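# Load two glove boxes from cart into wall dispenser

## Task

Take the two fresh glove boxes off the cart and place them in the dispenser's empty slots on the wall. The cart and the pedal bin may shift when touched. Afterwards release the boxes and back the robot away. The robot must not tip over or be left leaning, or the task fails.

## Robot and tools

Robot: a Rainbow Robotics RB-Y1 with a two-wheel differential base (plus two rear casters), a folding torso (leg with ankle, knee and hip), two 7-joint arms with parallel grippers, and a pan/tilt head. The base measures 0.66 m long by 0.58 m wide, and its front edge sits 0.10 m in front of the drive-wheel axle. The base cannot drive sideways. A bent leg may poke out beyond the front edge.

Frames: the base frame has its origin on the floor between the drive wheels, x forward, y left, z up. The reported chest, left_hand and right_hand positions use this frame. chest is a spine point 0.08 m under the shoulders, with x facing where the chest faces. A hand point lies between its finger pads; fingers point along its -z and close along its x. Reported hand positions can be inaccurate, especially when reaching far. The odometry frame is wherever the base frame was when the scene began. base_odometry is wheel-count only, so slipping shows up as motion; heading is positive to the left, -3.142 to 3.142.

Tool execute_actions: arguments "actions" (a list holding one action, or empty to just read state and images) and "cameras" (a list drawn from head_camera, left_wrist_camera, right_wrist_camera, all; omitted/null/["all"] means every camera, [] means none). Each action may contain:
- "base": exactly one of {"translate_m": d}, a relative straight drive in metres from the current spot, forward positive, -3 to 3; or {"rotate_rad": d}, a relative in-place turn in radians, left/counter-clockwise positive, -3.2 to 3.2. A base move needing over 8.667 s is rejected. Base offsets are measured from the base position in the latest state report.
- "joints": one dictionary of absolute joint targets keyed by name, covering both arms, torso and head together. Radians for joints, metres for grippers. Ranges: torso_squat_rad 0 to 1.2 (bigger lowers chest); torso_shift_rad -0.3 to 0.6 (positive pushes hips forward); torso_pitch_rad -0.2 to 1.4 (positive bends forward); torso_yaw_rad -1.5 to 1.5 (positive left). Per arm: shoulder_pitch -2.356 to 2.356 (negative raises the arm forward); left_shoulder_roll 0 to 3.141 and right_shoulder_roll -3.141 to 0 (each lifts its arm outward); shoulder_yaw -2.094 to 2.094; elbow -2.617 to 0.01 (negative bends); forearm_roll -3.141 to 3.141; wrist_pitch -1.57 to 1.919 (negative tips hand forward); hand_roll -2.705 to 2.705; gripper_m 0 to 0.1 (pad gap). Yaw/roll signs are the same for both arms (positive = left / counter-clockwise seen from above on a hanging arm). head_pan_rad -0.523 to 0.523 (left positive), head_tilt_rad -0.35 to 1.57 (positive looks down). Torso combos must also hold: squat+shift <= 1.52; squat-shift+pitch <= 1.57; shift+0.5 pitch-0.4 squat <= 0.7; shift+0.3 pitch-0.5 squat <= 0.39; otherwise the torso stops partway with off_target.
- "speeds": caps for this action only: translate_m 0.05 to 0.4 m/s, rotate_rad 0.1 to 1.509 rad/s.
- "min_time_s": 0.1 to 8, the shortest duration for each arm/head motion.
Base and joint motions start together. Unknown keys or out-of-range values reject the entire call. Omitted joints may keep chasing an earlier target.

Tool wait: "seconds" 0 to 10; commands nothing and returns state and images. Tool zoom_image: "camera" plus "region" [x0, y0, x1, y1] in pixels of that camera's latest image, top-left origin, no more than 504x504. Head image is 896x504, wrist images 644x364. Tool finished_scene: "scene" is the current scene number; it is final and reports success.

Result lines: base_status and joint_status describe how each commanded motion ended: done; off_target (stopped short, may still push); contact_stop (hit something hard); time_out; stopped_with_arm (torso halted because an arm hit); limit_stop_at_own_body (guard halted before self-contact; move that arm or torso apart); limit_stop_at_motor_heat. A contact_stop, time_out or stopped_with_arm halts the whole group (torso, left arm or right arm) and drops its targets. "joint command not followed" with a "cause:" line means the arm-collision check blocked that arm's targets (grippers still act); these may be retried later. on_its_own lists uncommanded parts; "held at" is a held target, not a position. Motor temperatures are listed per arm in joint_positions order. If a stop is reported, later calls in the same reply are skipped. After a stop, first back off in its own action: arms, then torso.

Gripping: command a width at least 0.005 m under the object's width; off_target is then expected.

Cautions: the base keeps pushing into furniture without stopping; the leg can shove the robot backward unreported. Don't drop or slam the boxes. Never let the two arms (including grippers and fingers) collide or press together; the check ignores hands and palms. Each arm carries up to 3 kg; heavy loads far forward can tip the robot with no protection. Contact torque at a joint's load limit (shoulders 64.4, elbow 33.1, wrist joints 23 N m) freezes the robot 10 s. Holding loads heats motors: warning at 65 °C, brakes at 80 °C. The robot holds its last command while you think. Occasionally loose objects get nudged.

Each tool is called after "Call:" as name(argument=value, ...) on one line, values as JSON.

## Session

Call:
execute_actions(actions=[])

Scene clock: 0.00 s.
Motor temperatures (°C, as the motors report them): left_arm=[28 27 26 29 30 30 34] | right_arm=[26 29 25 30 26 27 29]
base_odometry: x=+0.000 y=+0.000 heading=+0.000 (m, m, rad; odometry frame)
base_status: not commanded
joint_positions: torso_squat_rad=+0.350 torso_shift_rad=-0.001 torso_pitch_rad=-0.001 torso_yaw_rad=+0.000 left_shoulder_pitch_rad=+0.026 left_shoulder_roll_rad=+0.041 left_shoulder_yaw_rad=-0.048 left_elbow_rad=-0.283 left_forearm_roll_rad=+0.056 left_wrist_pitch_rad=+0.009 left_hand_roll_rad=-0.002 left_gripper_m=+0.100 right_shoulder_pitch_rad=-0.029 right_shoulder_roll_rad=-0.027 right_shoulder_yaw_rad=+0.006 right_elbow_rad=-0.260 right_forearm_roll_rad=+0.023 right_wrist_pitch_rad=-0.035 right_hand_roll_rad=+0.053 right_gripper_m=+0.100 head_pan_rad=-0.001 head_tilt_rad=+0.401
joint_status: not commanded
chest: x=-0.2291 y=-0.0005 z=+1.2475 quat_wxyz=(+1.000, +0.000, -0.001, +0.000) (m; base frame)
left_hand: x=-0.1118 y=+0.2451 z=+0.5725 quat_wxyz=(+0.992, +0.014, -0.125, +0.004) (m; base frame)
right_hand: x=-0.0736 y=-0.2382 z=+0.5800 quat_wxyz=(+0.986, -0.018, -0.161, +0.047) (m; base frame)
pictures: head_camera, left_wrist_camera, right_wrist_camera
Images, in order (width x height): head_camera 896x504, left_wrist_camera 644x364, right_wrist_camera 644x364.

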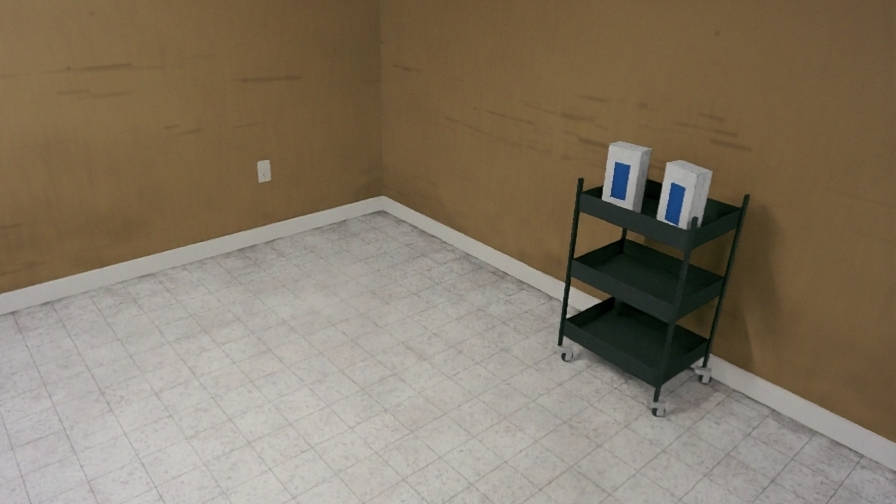

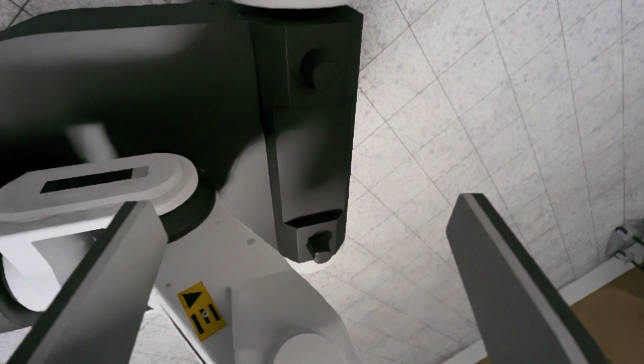

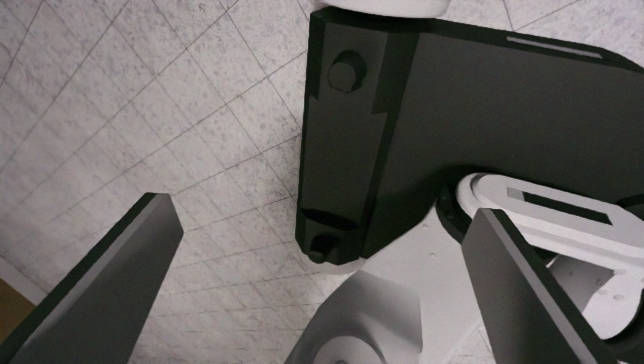

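Call:
execute_actions(actions=[{"joints":{"torso_yaw_rad":-0.6,"head_pan_rad":-0.5,"head_tilt_rad":0.3}}], cameras=["head_camera"])

Call:
execute_actions(actions=[{"joints":{"torso_yaw_rad":0.6,"head_pan_rad":0.5}}], cameras=["head_camera"])

Scene clock: 4.37 s.
Motor temperatures (°C, as the motors report them): left_arm=[28 27 26 29 30 30 34] | right_arm=[26 29 25 30 26 27 29]
base_odometry: x=+0.000 y=+0.000 heading=+0.000 (m, m, rad; odometry frame)
base_status: not commanded
joint_positions: torso_squat_rad=+0.350 torso_shift_rad=-0.001 torso_pitch_rad=-0.001 torso_yaw_rad=-0.600 left_shoulder_pitch_rad=+0.026 left_shoulder_roll_rad=+0.041 left_shoulder_yaw_rad=-0.048 left_elbow_rad=-0.283 left_forearm_roll_rad=+0.056 left_wrist_pitch_rad=+0.009 left_hand_roll_rad=-0.002 left_gripper_m=+0.100 right_shoulder_pitch_rad=-0.029 right_shoulder_roll_rad=-0.027 right_shoulder_yaw_rad=+0.006 right_elbow_rad=-0.260 right_forearm_roll_rad=+0.023 right_wrist_pitch_rad=-0.035 right_hand_roll_rad=+0.053 right_gripper_m=+0.100 head_pan_rad=-0.500 head_tilt_rad=+0.300
joint_status: all done
chest: x=-0.2291 y=-0.0005 z=+1.2475 quat_wxyz=(+0.955, +0.000, -0.001, -0.296) (m; base frame)
left_hand: x=+0.0065 y=+0.1367 z=+0.5727 quat_wxyz=(+0.949, -0.023, -0.123, -0.289) (m; base frame)
right_hand: x=-0.2347 y=-0.2840 z=+0.5797 quat_wxyz=(+0.956, -0.064, -0.148, -0.247) (m; base frame)
pictures: head_camera
Images, in order (width x height): head_camera 896x504.

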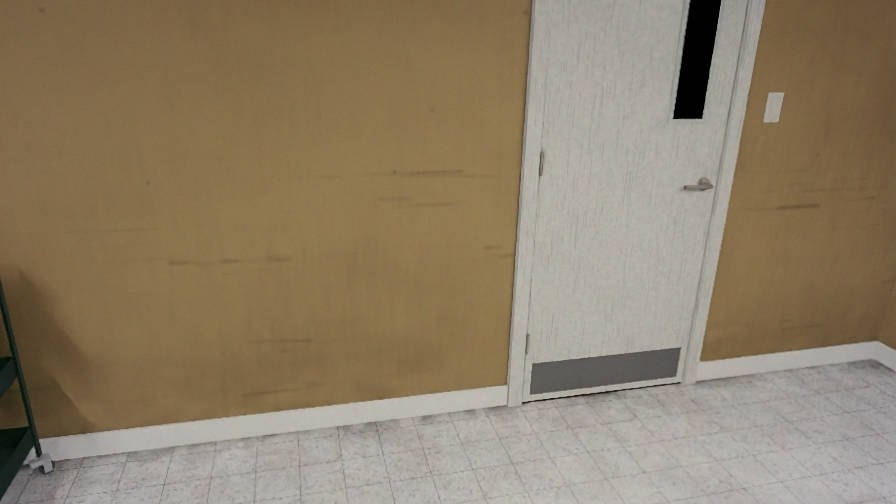

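Scene clock: 7.20 s.
Motor temperatures (°C, as the motors report them): left_arm=[28 27 26 29 30 30 34] | right_arm=[26 29 25 30 26 27 29]
base_odometry: x=+0.000 y=+0.000 heading=+0.000 (m, m, rad; odometry frame)
base_status: not commanded
joint_positions: torso_squat_rad=+0.350 torso_shift_rad=-0.001 torso_pitch_rad=-0.001 torso_yaw_rad=+0.600 left_shoulder_pitch_rad=+0.026 left_shoulder_roll_rad=+0.041 left_shoulder_yaw_rad=-0.048 left_elbow_rad=-0.283 left_forearm_roll_rad=+0.056 left_wrist_pitch_rad=+0.009 left_hand_roll_rad=-0.002 left_gripper_m=+0.100 right_shoulder_pitch_rad=-0.029 right_shoulder_roll_rad=-0.027 right_shoulder_yaw_rad=+0.006 right_elbow_rad=-0.260 right_forearm_roll_rad=+0.023 right_wrist_pitch_rad=-0.035 right_hand_roll_rad=+0.053 right_gripper_m=+0.100 head_pan_rad=+0.500 head_tilt_rad=+0.300
joint_status: all done
chest: x=-0.2291 y=-0.0005 z=+1.2475 quat_wxyz=(+0.955, +0.000, -0.001, +0.296) (m; base frame)
left_hand: x=-0.2710 y=+0.2679 z=+0.5723 quat_wxyz=(+0.946, +0.050, -0.115, +0.298) (m; base frame)
right_hand: x=+0.0338 y=-0.1093 z=+0.5801 quat_wxyz=(+0.928, +0.030, -0.159, +0.336) (m; base frame)
pictures: head_camera
Images, in order (width x height): head_camera 896x504.

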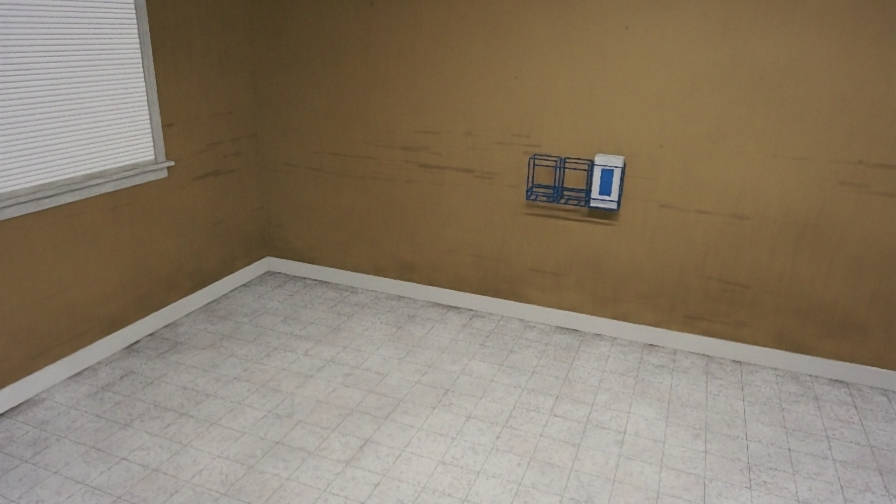

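Call:
execute_actions(actions=[{"base":{"rotate_rad":-0.07},"joints":{"torso_yaw_rad":0,"head_pan_rad":0,"head_tilt_rad":0.6}}], cameras=[])

Call:
execute_actions(actions=[{"base":{"translate_m":1.55}}], cameras=[])

Call:
execute_actions(actions=[{"base":{"rotate_rad":-0.86},"joints":{"torso_squat_rad":0.6,"left_shoulder_pitch_rad":-1.817,"left_shoulder_roll_rad":0.438,"left_shoulder_yaw_rad":0.338,"left_elbow_rad":0,"left_forearm_roll_rad":0,"left_wrist_pitch_rad":1.833,"left_hand_roll_rad":0,"right_shoulder_pitch_rad":-1.817,"right_shoulder_roll_rad":-0.438,"right_shoulder_yaw_rad":-0.338,"right_elbow_rad":0,"right_forearm_roll_rad":0,"right_wrist_pitch_rad":1.833,"right_hand_roll_rad":0}}])

Scene clock: 28.53 s.
Motor temperatures (°C, as the motors report them): left_arm=[28 27 26 29 30 30 34] | right_arm=[26 29 25 31 26 27 29]
base_odometry: x=+0.000 y=+0.000 heading=-0.069 (m, m, rad; odometry frame)
base_status: done
joint_positions: torso_squat_rad=+0.350 torso_shift_rad=-0.001 torso_pitch_rad=-0.001 torso_yaw_rad=+0.000 left_shoulder_pitch_rad=+0.026 left_shoulder_roll_rad=+0.041 left_shoulder_yaw_rad=-0.048 left_elbow_rad=-0.283 left_forearm_roll_rad=+0.056 left_wrist_pitch_rad=+0.009 left_hand_roll_rad=-0.002 left_gripper_m=+0.100 right_shoulder_pitch_rad=-0.029 right_shoulder_roll_rad=-0.027 right_shoulder_yaw_rad=+0.006 right_elbow_rad=-0.260 right_forearm_roll_rad=+0.023 right_wrist_pitch_rad=-0.035 right_hand_roll_rad=+0.053 right_gripper_m=+0.100 head_pan_rad=+0.000 head_tilt_rad=+0.600
joint_status: all done
chest: x=-0.2291 y=-0.0005 z=+1.2475 quat_wxyz=(+1.000, +0.000, -0.001, +0.000) (m; base frame)
left_hand: x=-0.1119 y=+0.2452 z=+0.5725 quat_wxyz=(+0.992, +0.014, -0.125, +0.004) (m; base frame)
right_hand: x=-0.0734 y=-0.2382 z=+0.5800 quat_wxyz=(+0.986, -0.018, -0.161, +0.047) (m; base frame)
pictures: none
No camera images: the call's "cameras" was empty. Leave "cameras" out to get every camera's image.

Scene clock: 33.93 s.
Motor temperatures (°C, as the motors report them): left_arm=[28 27 26 29 30 30 34] | right_arm=[26 29 25 31 26 27 29]
base_odometry: x=+1.546 y=-0.107 heading=-0.069 (m, m, rad; odometry frame)
base_status: done
joint_positions: torso_squat_rad=+0.350 torso_shift_rad=-0.001 torso_pitch_rad=-0.001 torso_yaw_rad=+0.000 left_shoulder_pitch_rad=+0.026 left_shoulder_roll_rad=+0.041 left_shoulder_yaw_rad=-0.048 left_elbow_rad=-0.283 left_forearm_roll_rad=+0.056 left_wrist_pitch_rad=+0.009 left_hand_roll_rad=-0.002 left_gripper_m=+0.100 right_shoulder_pitch_rad=-0.029 right_shoulder_roll_rad=-0.027 right_shoulder_yaw_rad=+0.006 right_elbow_rad=-0.260 right_forearm_roll_rad=+0.023 right_wrist_pitch_rad=-0.035 right_hand_roll_rad=+0.053 right_gripper_m=+0.100 head_pan_rad=+0.000 head_tilt_rad=+0.600
joint_status: not commanded
chest: x=-0.2291 y=-0.0004 z=+1.2475 quat_wxyz=(+1.000, +0.000, -0.001, +0.000) (m; base frame)
left_hand: x=-0.1120 y=+0.2452 z=+0.5725 quat_wxyz=(+0.992, +0.014, -0.125, +0.004) (m; base frame)
right_hand: x=-0.0734 y=-0.2382 z=+0.5800 quat_wxyz=(+0.986, -0.018, -0.161, +0.047) (m; base frame)
pictures: none
No camera images: the call's "cameras" was empty. Leave "cameras" out to get every camera's image.

Scene clock: 36.87 s.
Motor temperatures (°C, as the motors report them): left_arm=[28 27 26 29 30 30 34] | right_arm=[26 29 25 31 26 27 29]
base_odometry: x=+1.546 y=-0.107 heading=-0.929 (m, m, rad; odometry frame)
base_status: done
joint_positions: torso_squat_rad=+0.600 torso_shift_rad=-0.001 torso_pitch_rad=-0.002 torso_yaw_rad=+0.000 left_shoulder_pitch_rad=-1.817 left_shoulder_roll_rad=+0.438 left_shoulder_yaw_rad=+0.338 left_elbow_rad=+0.000 left_forearm_roll_rad=+0.000 left_wrist_pitch_rad=+1.833 left_hand_roll_rad=+0.000 left_gripper_m=+0.100 right_shoulder_pitch_rad=-1.817 right_shoulder_roll_rad=-0.438 right_shoulder_yaw_rad=-0.337 right_elbow_rad=+0.000 right_forearm_roll_rad=+0.000 right_wrist_pitch_rad=+1.833 right_hand_roll_rad=+0.000 right_gripper_m=+0.100 head_pan_rad=+0.000 head_tilt_rad=+0.600
joint_status: all done
chest: x=-0.2291 y=-0.0004 z=+1.1677 quat_wxyz=(+1.000, +0.000, -0.001, +0.000) (m; base frame)
left_hand: x=+0.2847 y=+0.2198 z=+1.1556 quat_wxyz=(+1.000, +0.000, -0.001, +0.000) (m; base frame)
right_hand: x=+0.2848 y=-0.2207 z=+1.1558 quat_wxyz=(+1.000, +0.000, -0.001, +0.000) (m; base frame)
pictures: head_camera, left_wrist_camera, right_wrist_camera
Images, in order (width x height): head_camera 896x504, left_wrist_camera 644x364, right_wrist_camera 644x364.

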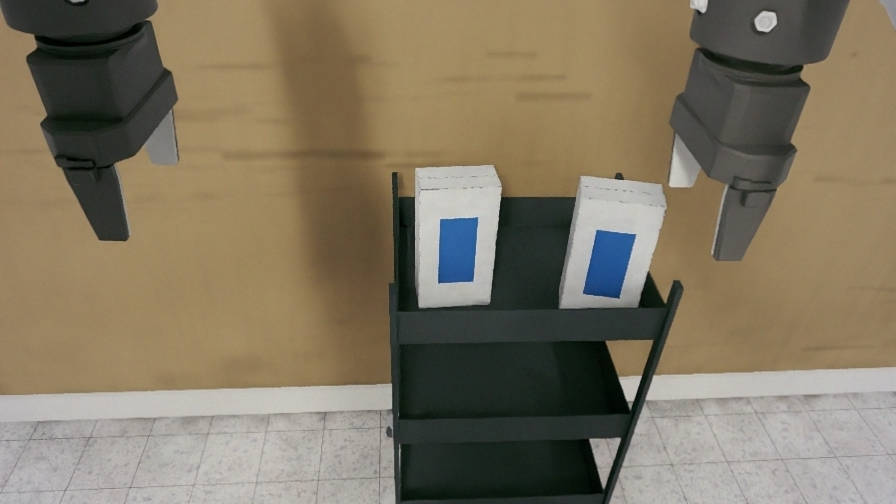

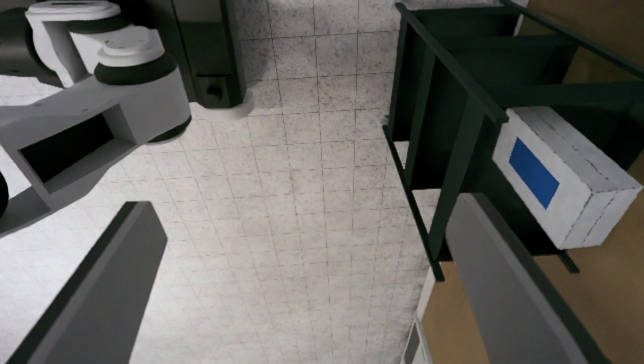

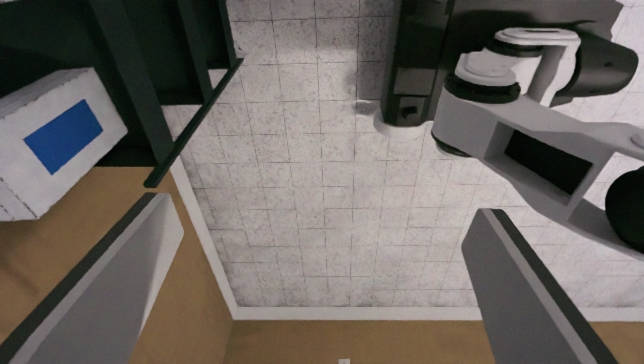

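Call:
execute_actions(actions=[{"base":{"rotate_rad":-0.37},"joints":{"left_shoulder_pitch_rad":-1.882,"left_shoulder_roll_rad":0.266,"left_shoulder_yaw_rad":0.387,"left_hand_roll_rad":0.19,"right_shoulder_pitch_rad":-1.882,"right_shoulder_roll_rad":-0.266,"right_shoulder_yaw_rad":-0.387,"right_hand_roll_rad":-0.19,"head_tilt_rad":0.8}}], cameras=[])

Call:
execute_actions(actions=[{"base":{"translate_m":0.42}}], cameras=[])

Call:
execute_actions(actions=[{"base":{"rotate_rad":0.37},"joints":{"torso_squat_rad":0.75}}])

Scene clock: 48.07 s.
Motor temperatures (°C, as the motors report them): left_arm=[29 27 26 29 30 30 34] | right_arm=[27 29 25 31 26 27 29]
base_odometry: x=+1.546 y=-0.107 heading=-1.299 (m, m, rad; odometry frame)
base_status: done
joint_positions: torso_squat_rad=+0.600 torso_shift_rad=-0.001 torso_pitch_rad=-0.002 torso_yaw_rad=+0.000 left_shoulder_pitch_rad=-1.882 left_shoulder_roll_rad=+0.266 left_shoulder_yaw_rad=+0.387 left_elbow_rad=+0.000 left_forearm_roll_rad=+0.000 left_wrist_pitch_rad=+1.833 left_hand_roll_rad=+0.190 left_gripper_m=+0.100 right_shoulder_pitch_rad=-1.882 right_shoulder_roll_rad=-0.266 right_shoulder_yaw_rad=-0.387 right_elbow_rad=+0.000 right_forearm_roll_rad=+0.000 right_wrist_pitch_rad=+1.833 right_hand_roll_rad=-0.190 right_gripper_m=+0.100 head_pan_rad=+0.000 head_tilt_rad=+0.800
joint_status: all done
chest: x=-0.2291 y=-0.0004 z=+1.1677 quat_wxyz=(+1.000, +0.000, -0.001, +0.000) (m; base frame)
left_hand: x=+0.2755 y=+0.1227 z=+1.1554 quat_wxyz=(+1.000, +0.000, +0.000, +0.000) (m; base frame)
right_hand: x=+0.2755 y=-0.1235 z=+1.1555 quat_wxyz=(+1.000, +0.000, -0.001, +0.000) (m; base frame)
pictures: none
No camera images: the call's "cameras" was empty. Leave "cameras" out to get every camera's image.

Scene clock: 50.47 s.
Motor temperatures (°C, as the motors report them): left_arm=[29 27 26 29 30 30 34] | right_arm=[27 29 25 31 26 27 29]
base_odometry: x=+1.659 y=-0.511 heading=-1.298 (m, m, rad; odometry frame)
base_status: done
joint_positions: torso_squat_rad=+0.600 torso_shift_rad=-0.001 torso_pitch_rad=-0.001 torso_yaw_rad=+0.000 left_shoulder_pitch_rad=-1.882 left_shoulder_roll_rad=+0.266 left_shoulder_yaw_rad=+0.387 left_elbow_rad=+0.000 left_forearm_roll_rad=+0.000 left_wrist_pitch_rad=+1.833 left_hand_roll_rad=+0.190 left_gripper_m=+0.100 right_shoulder_pitch_rad=-1.882 right_shoulder_roll_rad=-0.266 right_shoulder_yaw_rad=-0.387 right_elbow_rad=+0.000 right_forearm_roll_rad=+0.000 right_wrist_pitch_rad=+1.833 right_hand_roll_rad=-0.190 right_gripper_m=+0.100 head_pan_rad=+0.000 head_tilt_rad=+0.800
joint_status: not commanded
chest: x=-0.2290 y=-0.0004 z=+1.1677 quat_wxyz=(+1.000, +0.000, -0.001, +0.000) (m; base frame)
left_hand: x=+0.2756 y=+0.1227 z=+1.1553 quat_wxyz=(+1.000, +0.000, +0.000, +0.000) (m; base frame)
right_hand: x=+0.2756 y=-0.1235 z=+1.1554 quat_wxyz=(+1.000, +0.000, -0.001, +0.000) (m; base frame)
pictures: none
No camera images: the call's "cameras" was empty. Leave "cameras" out to get every camera's image.

Scene clock: 52.50 s.
Motor temperatures (°C, as the motors report them): left_arm=[29 27 26 29 30 30 34] | right_arm=[27 29 25 31 26 27 29]
base_odometry: x=+1.659 y=-0.511 heading=-0.929 (m, m, rad; odometry frame)
base_status: done
joint_positions: torso_squat_rad=+0.750 torso_shift_rad=-0.001 torso_pitch_rad=-0.002 torso_yaw_rad=+0.000 left_shoulder_pitch_rad=-1.882 left_shoulder_roll_rad=+0.266 left_shoulder_yaw_rad=+0.387 left_elbow_rad=+0.000 left_forearm_roll_rad=+0.000 left_wrist_pitch_rad=+1.833 left_hand_roll_rad=+0.190 left_gripper_m=+0.100 right_shoulder_pitch_rad=-1.882 right_shoulder_roll_rad=-0.266 right_shoulder_yaw_rad=-0.387 right_elbow_rad=+0.000 right_forearm_roll_rad=+0.000 right_wrist_pitch_rad=+1.833 right_hand_roll_rad=-0.190 right_gripper_m=+0.100 head_pan_rad=+0.000 head_tilt_rad=+0.800
joint_status: all done
chest: x=-0.2290 y=-0.0004 z=+1.1021 quat_wxyz=(+1.000, +0.000, -0.001, +0.000) (m; base frame)
left_hand: x=+0.2755 y=+0.1227 z=+1.0899 quat_wxyz=(+1.000, +0.000, +0.000, +0.000) (m; base frame)
right_hand: x=+0.2756 y=-0.1235 z=+1.0900 quat_wxyz=(+1.000, +0.000, -0.001, +0.000) (m; base frame)
pictures: head_camera, left_wrist_camera, right_wrist_camera
Images, in order (width x height): head_camera 896x504, left_wrist_camera 644x364, right_wrist_camera 644x364.

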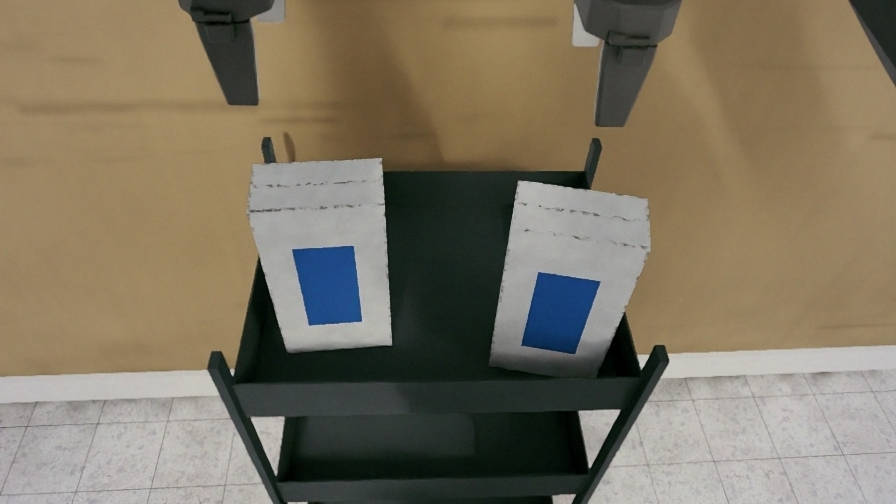

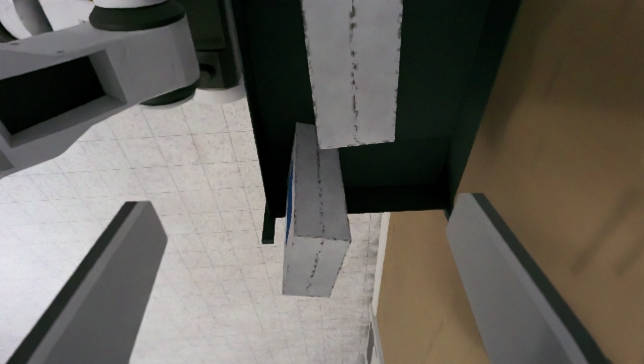

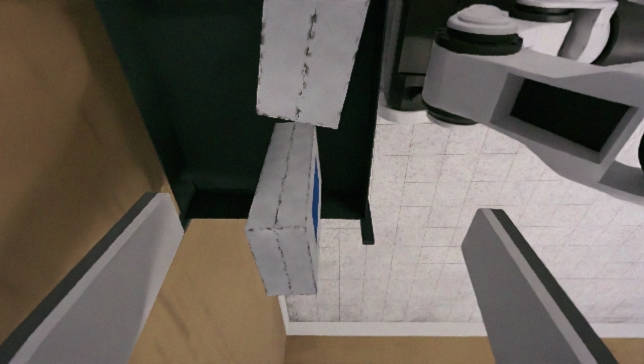

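Call:
execute_actions(actions=[{"base":{"translate_m":0.027},"joints":{"torso_squat_rad":0.88,"torso_yaw_rad":-0.04,"left_shoulder_roll_rad":0.255,"left_hand_roll_rad":0.31,"right_shoulder_roll_rad":-0.25,"right_hand_roll_rad":-0.29,"head_tilt_rad":0.7}}])

Scene clock: 57.97 s.
Motor temperatures (°C, as the motors report them): left_arm=[29 27 26 30 30 30 34] | right_arm=[28 29 25 31 26 27 29]
base_odometry: x=+1.675 y=-0.533 heading=-0.929 (m, m, rad; odometry frame)
base_status: done
joint_positions: torso_squat_rad=+0.880 torso_shift_rad=-0.001 torso_pitch_rad=-0.002 torso_yaw_rad=-0.040 left_shoulder_pitch_rad=-1.882 left_shoulder_roll_rad=+0.255 left_shoulder_yaw_rad=+0.387 left_elbow_rad=+0.000 left_forearm_roll_rad=+0.000 left_wrist_pitch_rad=+1.833 left_hand_roll_rad=+0.310 left_gripper_m=+0.100 right_shoulder_pitch_rad=-1.882 right_shoulder_roll_rad=-0.250 right_shoulder_yaw_rad=-0.387 right_elbow_rad=+0.000 right_forearm_roll_rad=+0.000 right_wrist_pitch_rad=+1.833 right_hand_roll_rad=-0.290 right_gripper_m=+0.100 head_pan_rad=+0.000 head_tilt_rad=+0.700
joint_status: all done
chest: x=-0.2290 y=-0.0003 z=+1.0359 quat_wxyz=(+1.000, +0.000, -0.001, -0.020) (m; base frame)
left_hand: x=+0.2786 y=+0.0980 z=+1.0216 quat_wxyz=(+0.999, +0.002, +0.001, +0.035) (m; base frame)
right_hand: x=+0.2687 y=-0.1368 z=+1.0207 quat_wxyz=(+0.998, -0.003, +0.002, -0.063) (m; base frame)
pictures: head_camera, left_wrist_camera, right_wrist_camera
Images, in order (width x height): head_camera 896x504, left_wrist_camera 644x364, right_wrist_camera 644x364.

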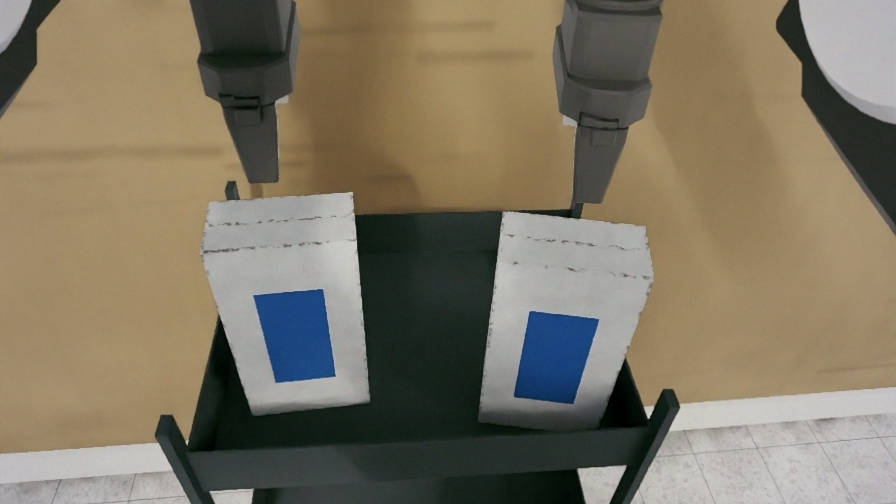

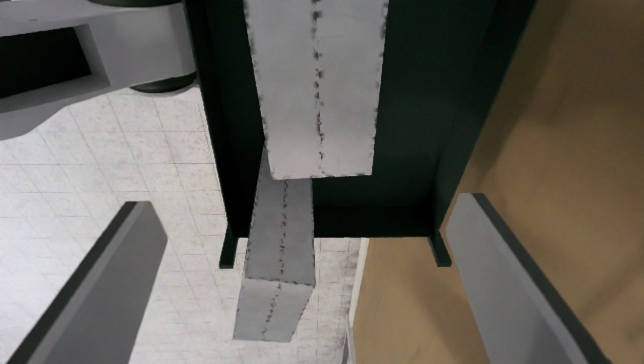

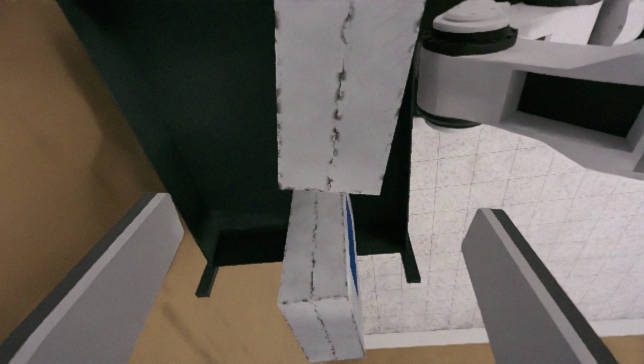

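Call:
execute_actions(actions=[{"joints":{"torso_squat_rad":1.04,"left_hand_roll_rad":0.34,"right_shoulder_pitch_rad":-1.92,"right_wrist_pitch_rad":1.87,"right_hand_roll_rad":-0.35}}])

Scene clock: 61.40 s.
Motor temperatures (°C, as the motors report them): left_arm=[29 27 26 30 30 30 34] | right_arm=[28 29 25 31 26 27 29]
base_odometry: x=+1.675 y=-0.533 heading=-0.929 (m, m, rad; odometry frame)
base_status: not commanded
joint_positions: torso_squat_rad=+1.040 torso_shift_rad=-0.001 torso_pitch_rad=-0.002 torso_yaw_rad=-0.040 left_shoulder_pitch_rad=-1.882 left_shoulder_roll_rad=+0.255 left_shoulder_yaw_rad=+0.387 left_elbow_rad=+0.000 left_forearm_roll_rad=+0.000 left_wrist_pitch_rad=+1.833 left_hand_roll_rad=+0.340 left_gripper_m=+0.100 right_shoulder_pitch_rad=-1.920 right_shoulder_roll_rad=-0.250 right_shoulder_yaw_rad=-0.387 right_elbow_rad=+0.000 right_forearm_roll_rad=+0.000 right_wrist_pitch_rad=+1.870 right_hand_roll_rad=-0.350 right_gripper_m=+0.100 head_pan_rad=+0.000 head_tilt_rad=+0.700
joint_status: all done
chest: x=-0.2289 y=-0.0002 z=+0.9443 quat_wxyz=(+1.000, +0.000, -0.001, -0.020) (m; base frame)
left_hand: x=+0.2787 y=+0.0980 z=+0.9300 quat_wxyz=(+0.999, +0.002, +0.001, +0.050) (m; base frame)
right_hand: x=+0.2623 y=-0.1317 z=+0.9470 quat_wxyz=(+0.996, -0.007, +0.002, -0.086) (m; base frame)
pictures: head_camera, left_wrist_camera, right_wrist_camera
Images, in order (width x height): head_camera 896x504, left_wrist_camera 644x364, right_wrist_camera 644x364.

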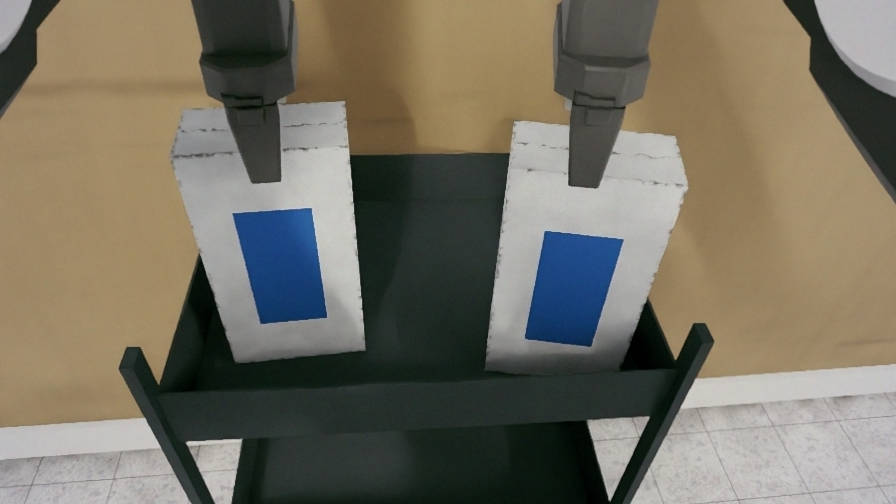

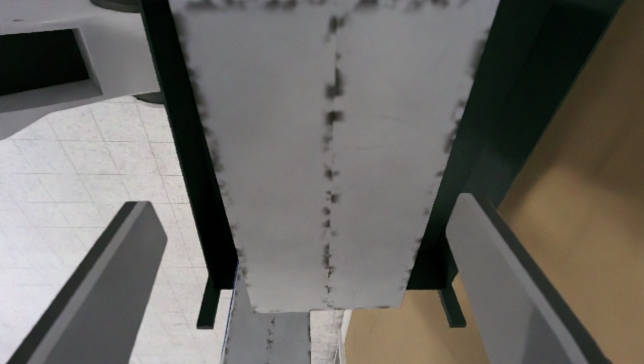

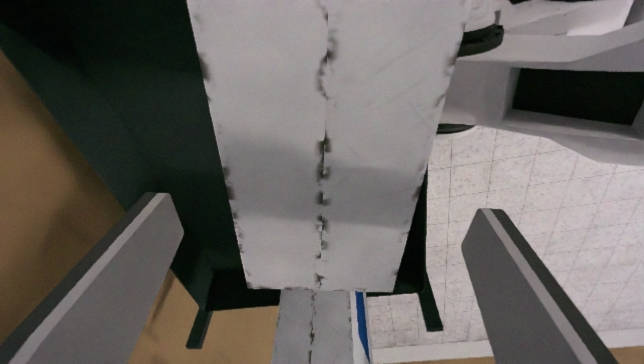

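Call:
execute_actions(actions=[{"joints":{"torso_squat_rad":1.07,"left_wrist_pitch_rad":1.805,"right_shoulder_pitch_rad":-1.9,"right_wrist_pitch_rad":1.86}}], cameras=[])

Call:
execute_actions(actions=[{"joints":{"left_gripper_m":0.04,"right_gripper_m":0.04}}], cameras=["head_camera"])

Call:
execute_actions(actions=[{"joints":{"torso_squat_rad":0.7}}], cameras=["head_camera"])

Scene clock: 65.57 s.
Motor temperatures (°C, as the motors report them): left_arm=[30 27 26 30 30 30 34] | right_arm=[28 29 25 31 26 27 29]
base_odometry: x=+1.675 y=-0.533 heading=-0.929 (m, m, rad; odometry frame)
base_status: not commanded
joint_positions: torso_squat_rad=+1.070 torso_shift_rad=-0.001 torso_pitch_rad=-0.002 torso_yaw_rad=-0.040 left_shoulder_pitch_rad=-1.882 left_shoulder_roll_rad=+0.255 left_shoulder_yaw_rad=+0.387 left_elbow_rad=+0.000 left_forearm_roll_rad=+0.000 left_wrist_pitch_rad=+1.805 left_hand_roll_rad=+0.340 left_gripper_m=+0.100 right_shoulder_pitch_rad=-1.900 right_shoulder_roll_rad=-0.250 right_shoulder_yaw_rad=-0.387 right_elbow_rad=+0.000 right_forearm_roll_rad=+0.000 right_wrist_pitch_rad=+1.860 right_hand_roll_rad=-0.350 right_gripper_m=+0.100 head_pan_rad=+0.000 head_tilt_rad=+0.700
joint_status: all done
chest: x=-0.2288 y=-0.0002 z=+0.9260 quat_wxyz=(+1.000, +0.000, -0.001, -0.020) (m; base frame)
left_hand: x=+0.2850 y=+0.0965 z=+0.9118 quat_wxyz=(+0.999, -0.002, -0.012, +0.050) (m; base frame)
right_hand: x=+0.2636 y=-0.1346 z=+0.9193 quat_wxyz=(+0.996, -0.006, +0.006, -0.090) (m; base frame)
pictures: none
No camera images: the call's "cameras" was empty. Leave "cameras" out to get every camera's image.

Scene clock: 66.63 s.
Motor temperatures (°C, as the motors report them): left_arm=[30 27 26 30 30 30 34] | right_arm=[28 29 25 31 26 27 29]
base_odometry: x=+1.675 y=-0.533 heading=-0.929 (m, m, rad; odometry frame)
base_status: not commanded
joint_positions: torso_squat_rad=+1.070 torso_shift_rad=-0.001 torso_pitch_rad=-0.002 torso_yaw_rad=-0.040 left_shoulder_pitch_rad=-1.882 left_shoulder_roll_rad=+0.255 left_shoulder_yaw_rad=+0.387 left_elbow_rad=+0.000 left_forearm_roll_rad=+0.000 left_wrist_pitch_rad=+1.805 left_hand_roll_rad=+0.340 left_gripper_m=+0.059 right_shoulder_pitch_rad=-1.900 right_shoulder_roll_rad=-0.250 right_shoulder_yaw_rad=-0.387 right_elbow_rad=+0.000 right_forearm_roll_rad=+0.000 right_wrist_pitch_rad=+1.860 right_hand_roll_rad=-0.350 right_gripper_m=+0.056 head_pan_rad=+0.000 head_tilt_rad=+0.700
joint_status: left_gripper_m off_target (ended at +0.059, target +0.040); right_gripper_m off_target (ended at +0.056, target +0.040)
chest: x=-0.2288 y=-0.0002 z=+0.9260 quat_wxyz=(+1.000, +0.000, -0.001, -0.020) (m; base frame)
left_hand: x=+0.2850 y=+0.0965 z=+0.9118 quat_wxyz=(+0.999, -0.002, -0.012, +0.050) (m; base frame)
right_hand: x=+0.2636 y=-0.1346 z=+0.9193 quat_wxyz=(+0.996, -0.006, +0.006, -0.090) (m; base frame)
pictures: head_camera
Images, in order (width x height): head_camera 896x504.

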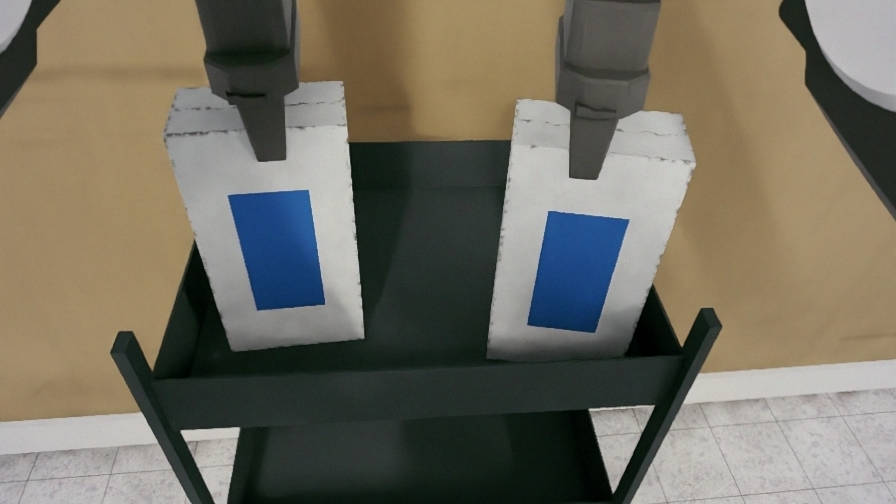

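Scene clock: 68.67 s.
Motor temperatures (°C, as the motors report them): left_arm=[30 27 26 30 30 30 34] | right_arm=[28 29 25 31 26 27 29]
base_odometry: x=+1.675 y=-0.533 heading=-0.929 (m, m, rad; odometry frame)
base_status: not commanded
joint_positions: torso_squat_rad=+0.700 torso_shift_rad=-0.001 torso_pitch_rad=-0.001 torso_yaw_rad=-0.040 left_shoulder_pitch_rad=-1.882 left_shoulder_roll_rad=+0.255 left_shoulder_yaw_rad=+0.387 left_elbow_rad=+0.000 left_forearm_roll_rad=+0.000 left_wrist_pitch_rad=+1.805 left_hand_roll_rad=+0.340 left_gripper_m=+0.059 right_shoulder_pitch_rad=-1.900 right_shoulder_roll_rad=-0.250 right_shoulder_yaw_rad=-0.387 right_elbow_rad=+0.000 right_forearm_roll_rad=+0.000 right_wrist_pitch_rad=+1.860 right_hand_roll_rad=-0.350 right_gripper_m=+0.056 head_pan_rad=+0.000 head_tilt_rad=+0.700
joint_status: all done
chest: x=-0.2288 y=-0.0004 z=+1.1253 quat_wxyz=(+1.000, +0.000, -0.001, -0.020) (m; base frame)
left_hand: x=+0.2849 y=+0.0964 z=+1.1106 quat_wxyz=(+0.999, -0.002, -0.012, +0.050) (m; base frame)
right_hand: x=+0.2636 y=-0.1348 z=+1.1181 quat_wxyz=(+0.996, -0.006, +0.007, -0.090) (m; base frame)
pictures: head_camera
Images, in order (width x height): head_camera 896x504.

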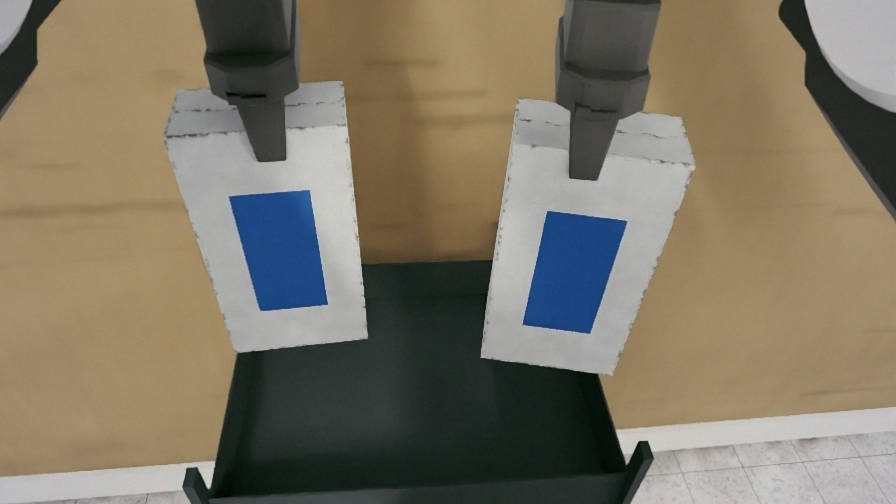

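Call:
execute_actions(actions=[{"base":{"translate_m":-0.45},"joints":{"torso_squat_rad":0.3,"torso_yaw_rad":0,"left_hand_roll_rad":0.2,"right_hand_roll_rad":-0.2}}], cameras=[])

Call:
execute_actions(actions=[{"base":{"rotate_rad":2.84},"speeds":{"rotate_rad":1.0}}], cameras=["head_camera"])

Call:
execute_actions(actions=[{"base":{"translate_m":1.97}}], cameras=[])

Call:
execute_actions(actions=[{"base":{"rotate_rad":-1.27},"joints":{"torso_squat_rad":0,"left_shoulder_roll_rad":0.45,"right_shoulder_roll_rad":-0.45}}])

Scene clock: 78.93 s.
Motor temperatures (°C, as the motors report them): left_arm=[30 27 26 30 30 30 34] | right_arm=[28 29 25 32 26 27 29]
base_odometry: x=+1.405 y=-0.173 heading=-0.928 (m, m, rad; odometry frame)
base_status: done
joint_positions: torso_squat_rad=+0.300 torso_shift_rad=-0.001 torso_pitch_rad=-0.001 torso_yaw_rad=+0.000 left_shoulder_pitch_rad=-1.882 left_shoulder_roll_rad=+0.255 left_shoulder_yaw_rad=+0.387 left_elbow_rad=+0.000 left_forearm_roll_rad=+0.000 left_wrist_pitch_rad=+1.805 left_hand_roll_rad=+0.200 left_gripper_m=+0.059 right_shoulder_pitch_rad=-1.900 right_shoulder_roll_rad=-0.250 right_shoulder_yaw_rad=-0.387 right_elbow_rad=+0.000 right_forearm_roll_rad=+0.000 right_wrist_pitch_rad=+1.860 right_hand_roll_rad=-0.200 right_gripper_m=+0.056 head_pan_rad=+0.000 head_tilt_rad=+0.700
joint_status: all done
chest: x=-0.2290 y=-0.0005 z=+1.2587 quat_wxyz=(+1.000, +0.000, -0.001, +0.000) (m; base frame)
left_hand: x=+0.2805 y=+0.1167 z=+1.2439 quat_wxyz=(+1.000, -0.001, -0.012, +0.000) (m; base frame)
right_hand: x=+0.2684 y=-0.1151 z=+1.2514 quat_wxyz=(+1.000, -0.006, +0.007, +0.005) (m; base frame)
pictures: none
No camera images: the call's "cameras" was empty. Leave "cameras" out to get every camera's image.

Scene clock: 84.10 s.
Motor temperatures (°C, as the motors report them): left_arm=[30 27 26 30 30 30 34] | right_arm=[28 29 25 32 26 27 29]
base_odometry: x=+1.405 y=-0.173 heading=+1.912 (m, m, rad; odometry frame)
base_status: done
joint_positions: torso_squat_rad=+0.300 torso_shift_rad=-0.001 torso_pitch_rad=-0.001 torso_yaw_rad=+0.000 left_shoulder_pitch_rad=-1.882 left_shoulder_roll_rad=+0.255 left_shoulder_yaw_rad=+0.387 left_elbow_rad=+0.000 left_forearm_roll_rad=+0.000 left_wrist_pitch_rad=+1.805 left_hand_roll_rad=+0.200 left_gripper_m=+0.059 right_shoulder_pitch_rad=-1.900 right_shoulder_roll_rad=-0.250 right_shoulder_yaw_rad=-0.387 right_elbow_rad=+0.000 right_forearm_roll_rad=+0.000 right_wrist_pitch_rad=+1.860 right_hand_roll_rad=-0.200 right_gripper_m=+0.056 head_pan_rad=+0.000 head_tilt_rad=+0.700
joint_status: not commanded
chest: x=-0.2290 y=-0.0004 z=+1.2587 quat_wxyz=(+1.000, +0.000, -0.001, +0.000) (m; base frame)
left_hand: x=+0.2804 y=+0.1167 z=+1.2439 quat_wxyz=(+1.000, -0.001, -0.012, +0.000) (m; base frame)
right_hand: x=+0.2684 y=-0.1151 z=+1.2514 quat_wxyz=(+1.000, -0.006, +0.007, +0.005) (m; base frame)
pictures: head_camera
Images, in order (width x height): head_camera 896x504.

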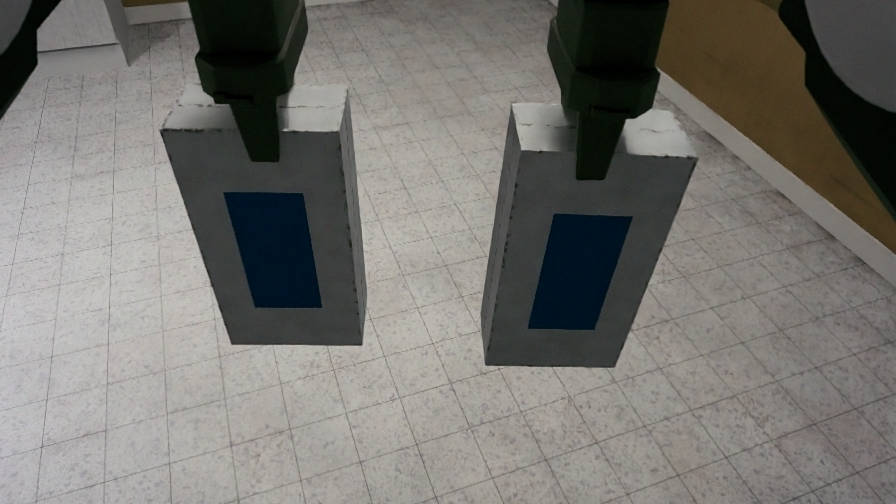

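Scene clock: 90.33 s.
Motor temperatures (°C, as the motors report them): left_arm=[30 27 26 30 30 30 34] | right_arm=[29 29 25 32 26 27 29]
base_odometry: x=+0.745 y=+1.684 heading=+1.912 (m, m, rad; odometry frame)
base_status: done
joint_positions: torso_squat_rad=+0.300 torso_shift_rad=-0.001 torso_pitch_rad=-0.001 torso_yaw_rad=+0.000 left_shoulder_pitch_rad=-1.882 left_shoulder_roll_rad=+0.255 left_shoulder_yaw_rad=+0.387 left_elbow_rad=+0.000 left_forearm_roll_rad=+0.000 left_wrist_pitch_rad=+1.805 left_hand_roll_rad=+0.200 left_gripper_m=+0.059 right_shoulder_pitch_rad=-1.900 right_shoulder_roll_rad=-0.250 right_shoulder_yaw_rad=-0.387 right_elbow_rad=+0.000 right_forearm_roll_rad=+0.000 right_wrist_pitch_rad=+1.860 right_hand_roll_rad=-0.200 right_gripper_m=+0.056 head_pan_rad=+0.000 head_tilt_rad=+0.700
joint_status: not commanded
chest: x=-0.2289 y=-0.0004 z=+1.2587 quat_wxyz=(+1.000, +0.000, -0.001, +0.000) (m; base frame)
left_hand: x=+0.2806 y=+0.1168 z=+1.2438 quat_wxyz=(+1.000, -0.001, -0.012, +0.000) (m; base frame)
right_hand: x=+0.2685 y=-0.1151 z=+1.2513 quat_wxyz=(+1.000, -0.006, +0.007, +0.005) (m; base frame)
pictures: none
No camera images: the call's "cameras" was empty. Leave "cameras" out to get every camera's image.

Scene clock: 93.83 s.
Motor temperatures (°C, as the motors report them): left_arm=[30 27 26 30 30 30 34] | right_arm=[29 29 25 32 26 27 29]
base_odometry: x=+0.745 y=+1.684 heading=+0.643 (m, m, rad; odometry frame)
base_status: done
joint_positions: torso_squat_rad=+0.000 torso_shift_rad=-0.001 torso_pitch_rad=-0.001 torso_yaw_rad=+0.000 left_shoulder_pitch_rad=-1.882 left_shoulder_roll_rad=+0.450 left_shoulder_yaw_rad=+0.387 left_elbow_rad=+0.000 left_forearm_roll_rad=+0.000 left_wrist_pitch_rad=+1.805 left_hand_roll_rad=+0.200 left_gripper_m=+0.059 right_shoulder_pitch_rad=-1.900 right_shoulder_roll_rad=-0.450 right_shoulder_yaw_rad=-0.387 right_elbow_rad=+0.000 right_forearm_roll_rad=+0.000 right_wrist_pitch_rad=+1.860 right_hand_roll_rad=-0.200 right_gripper_m=+0.055 head_pan_rad=+0.000 head_tilt_rad=+0.700
joint_status: all done
chest: x=-0.2290 y=-0.0005 z=+1.2899 quat_wxyz=(+1.000, +0.000, -0.001, +0.000) (m; base frame)
left_hand: x=+0.2958 y=+0.2027 z=+1.3116 quat_wxyz=(+0.995, -0.030, -0.043, +0.088) (m; base frame)
right_hand: x=+0.2840 y=-0.2008 z=+1.3195 quat_wxyz=(+0.996, +0.027, -0.025, -0.084) (m; base frame)
pictures: head_camera, left_wrist_camera, right_wrist_camera
Images, in order (width x height): head_camera 896x504, left_wrist_camera 644x364, right_wrist_camera 644x364.

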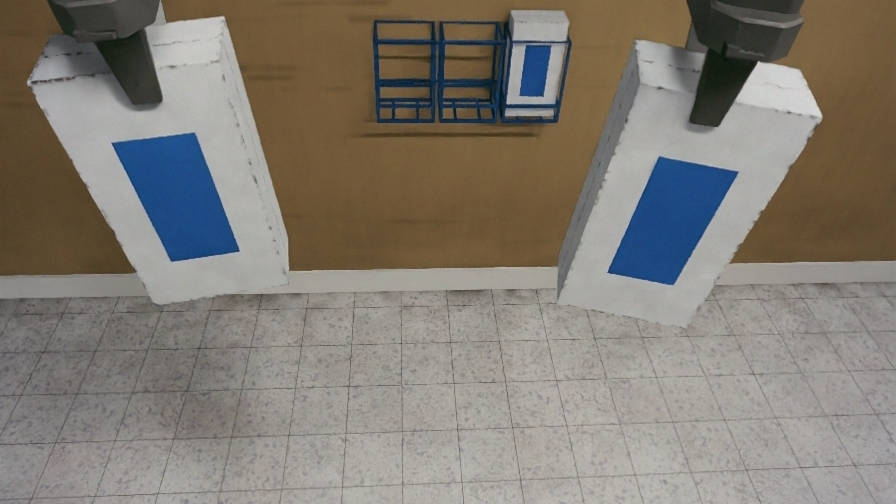

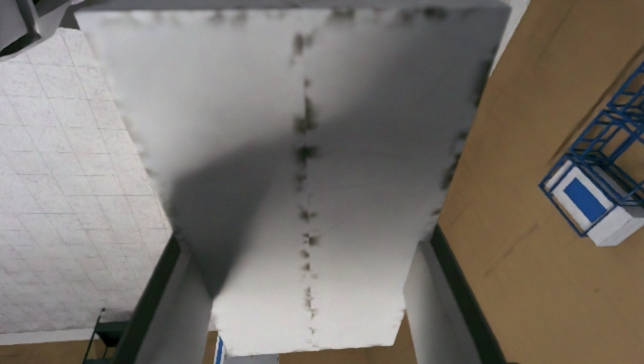

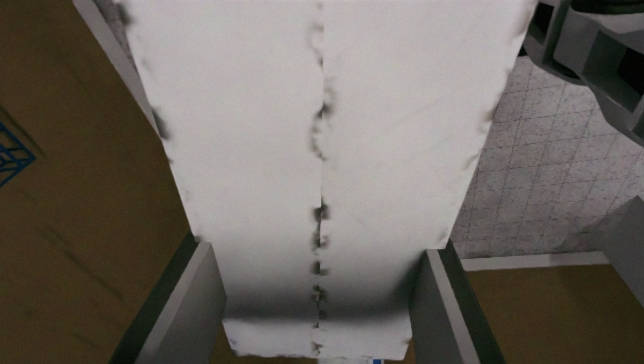

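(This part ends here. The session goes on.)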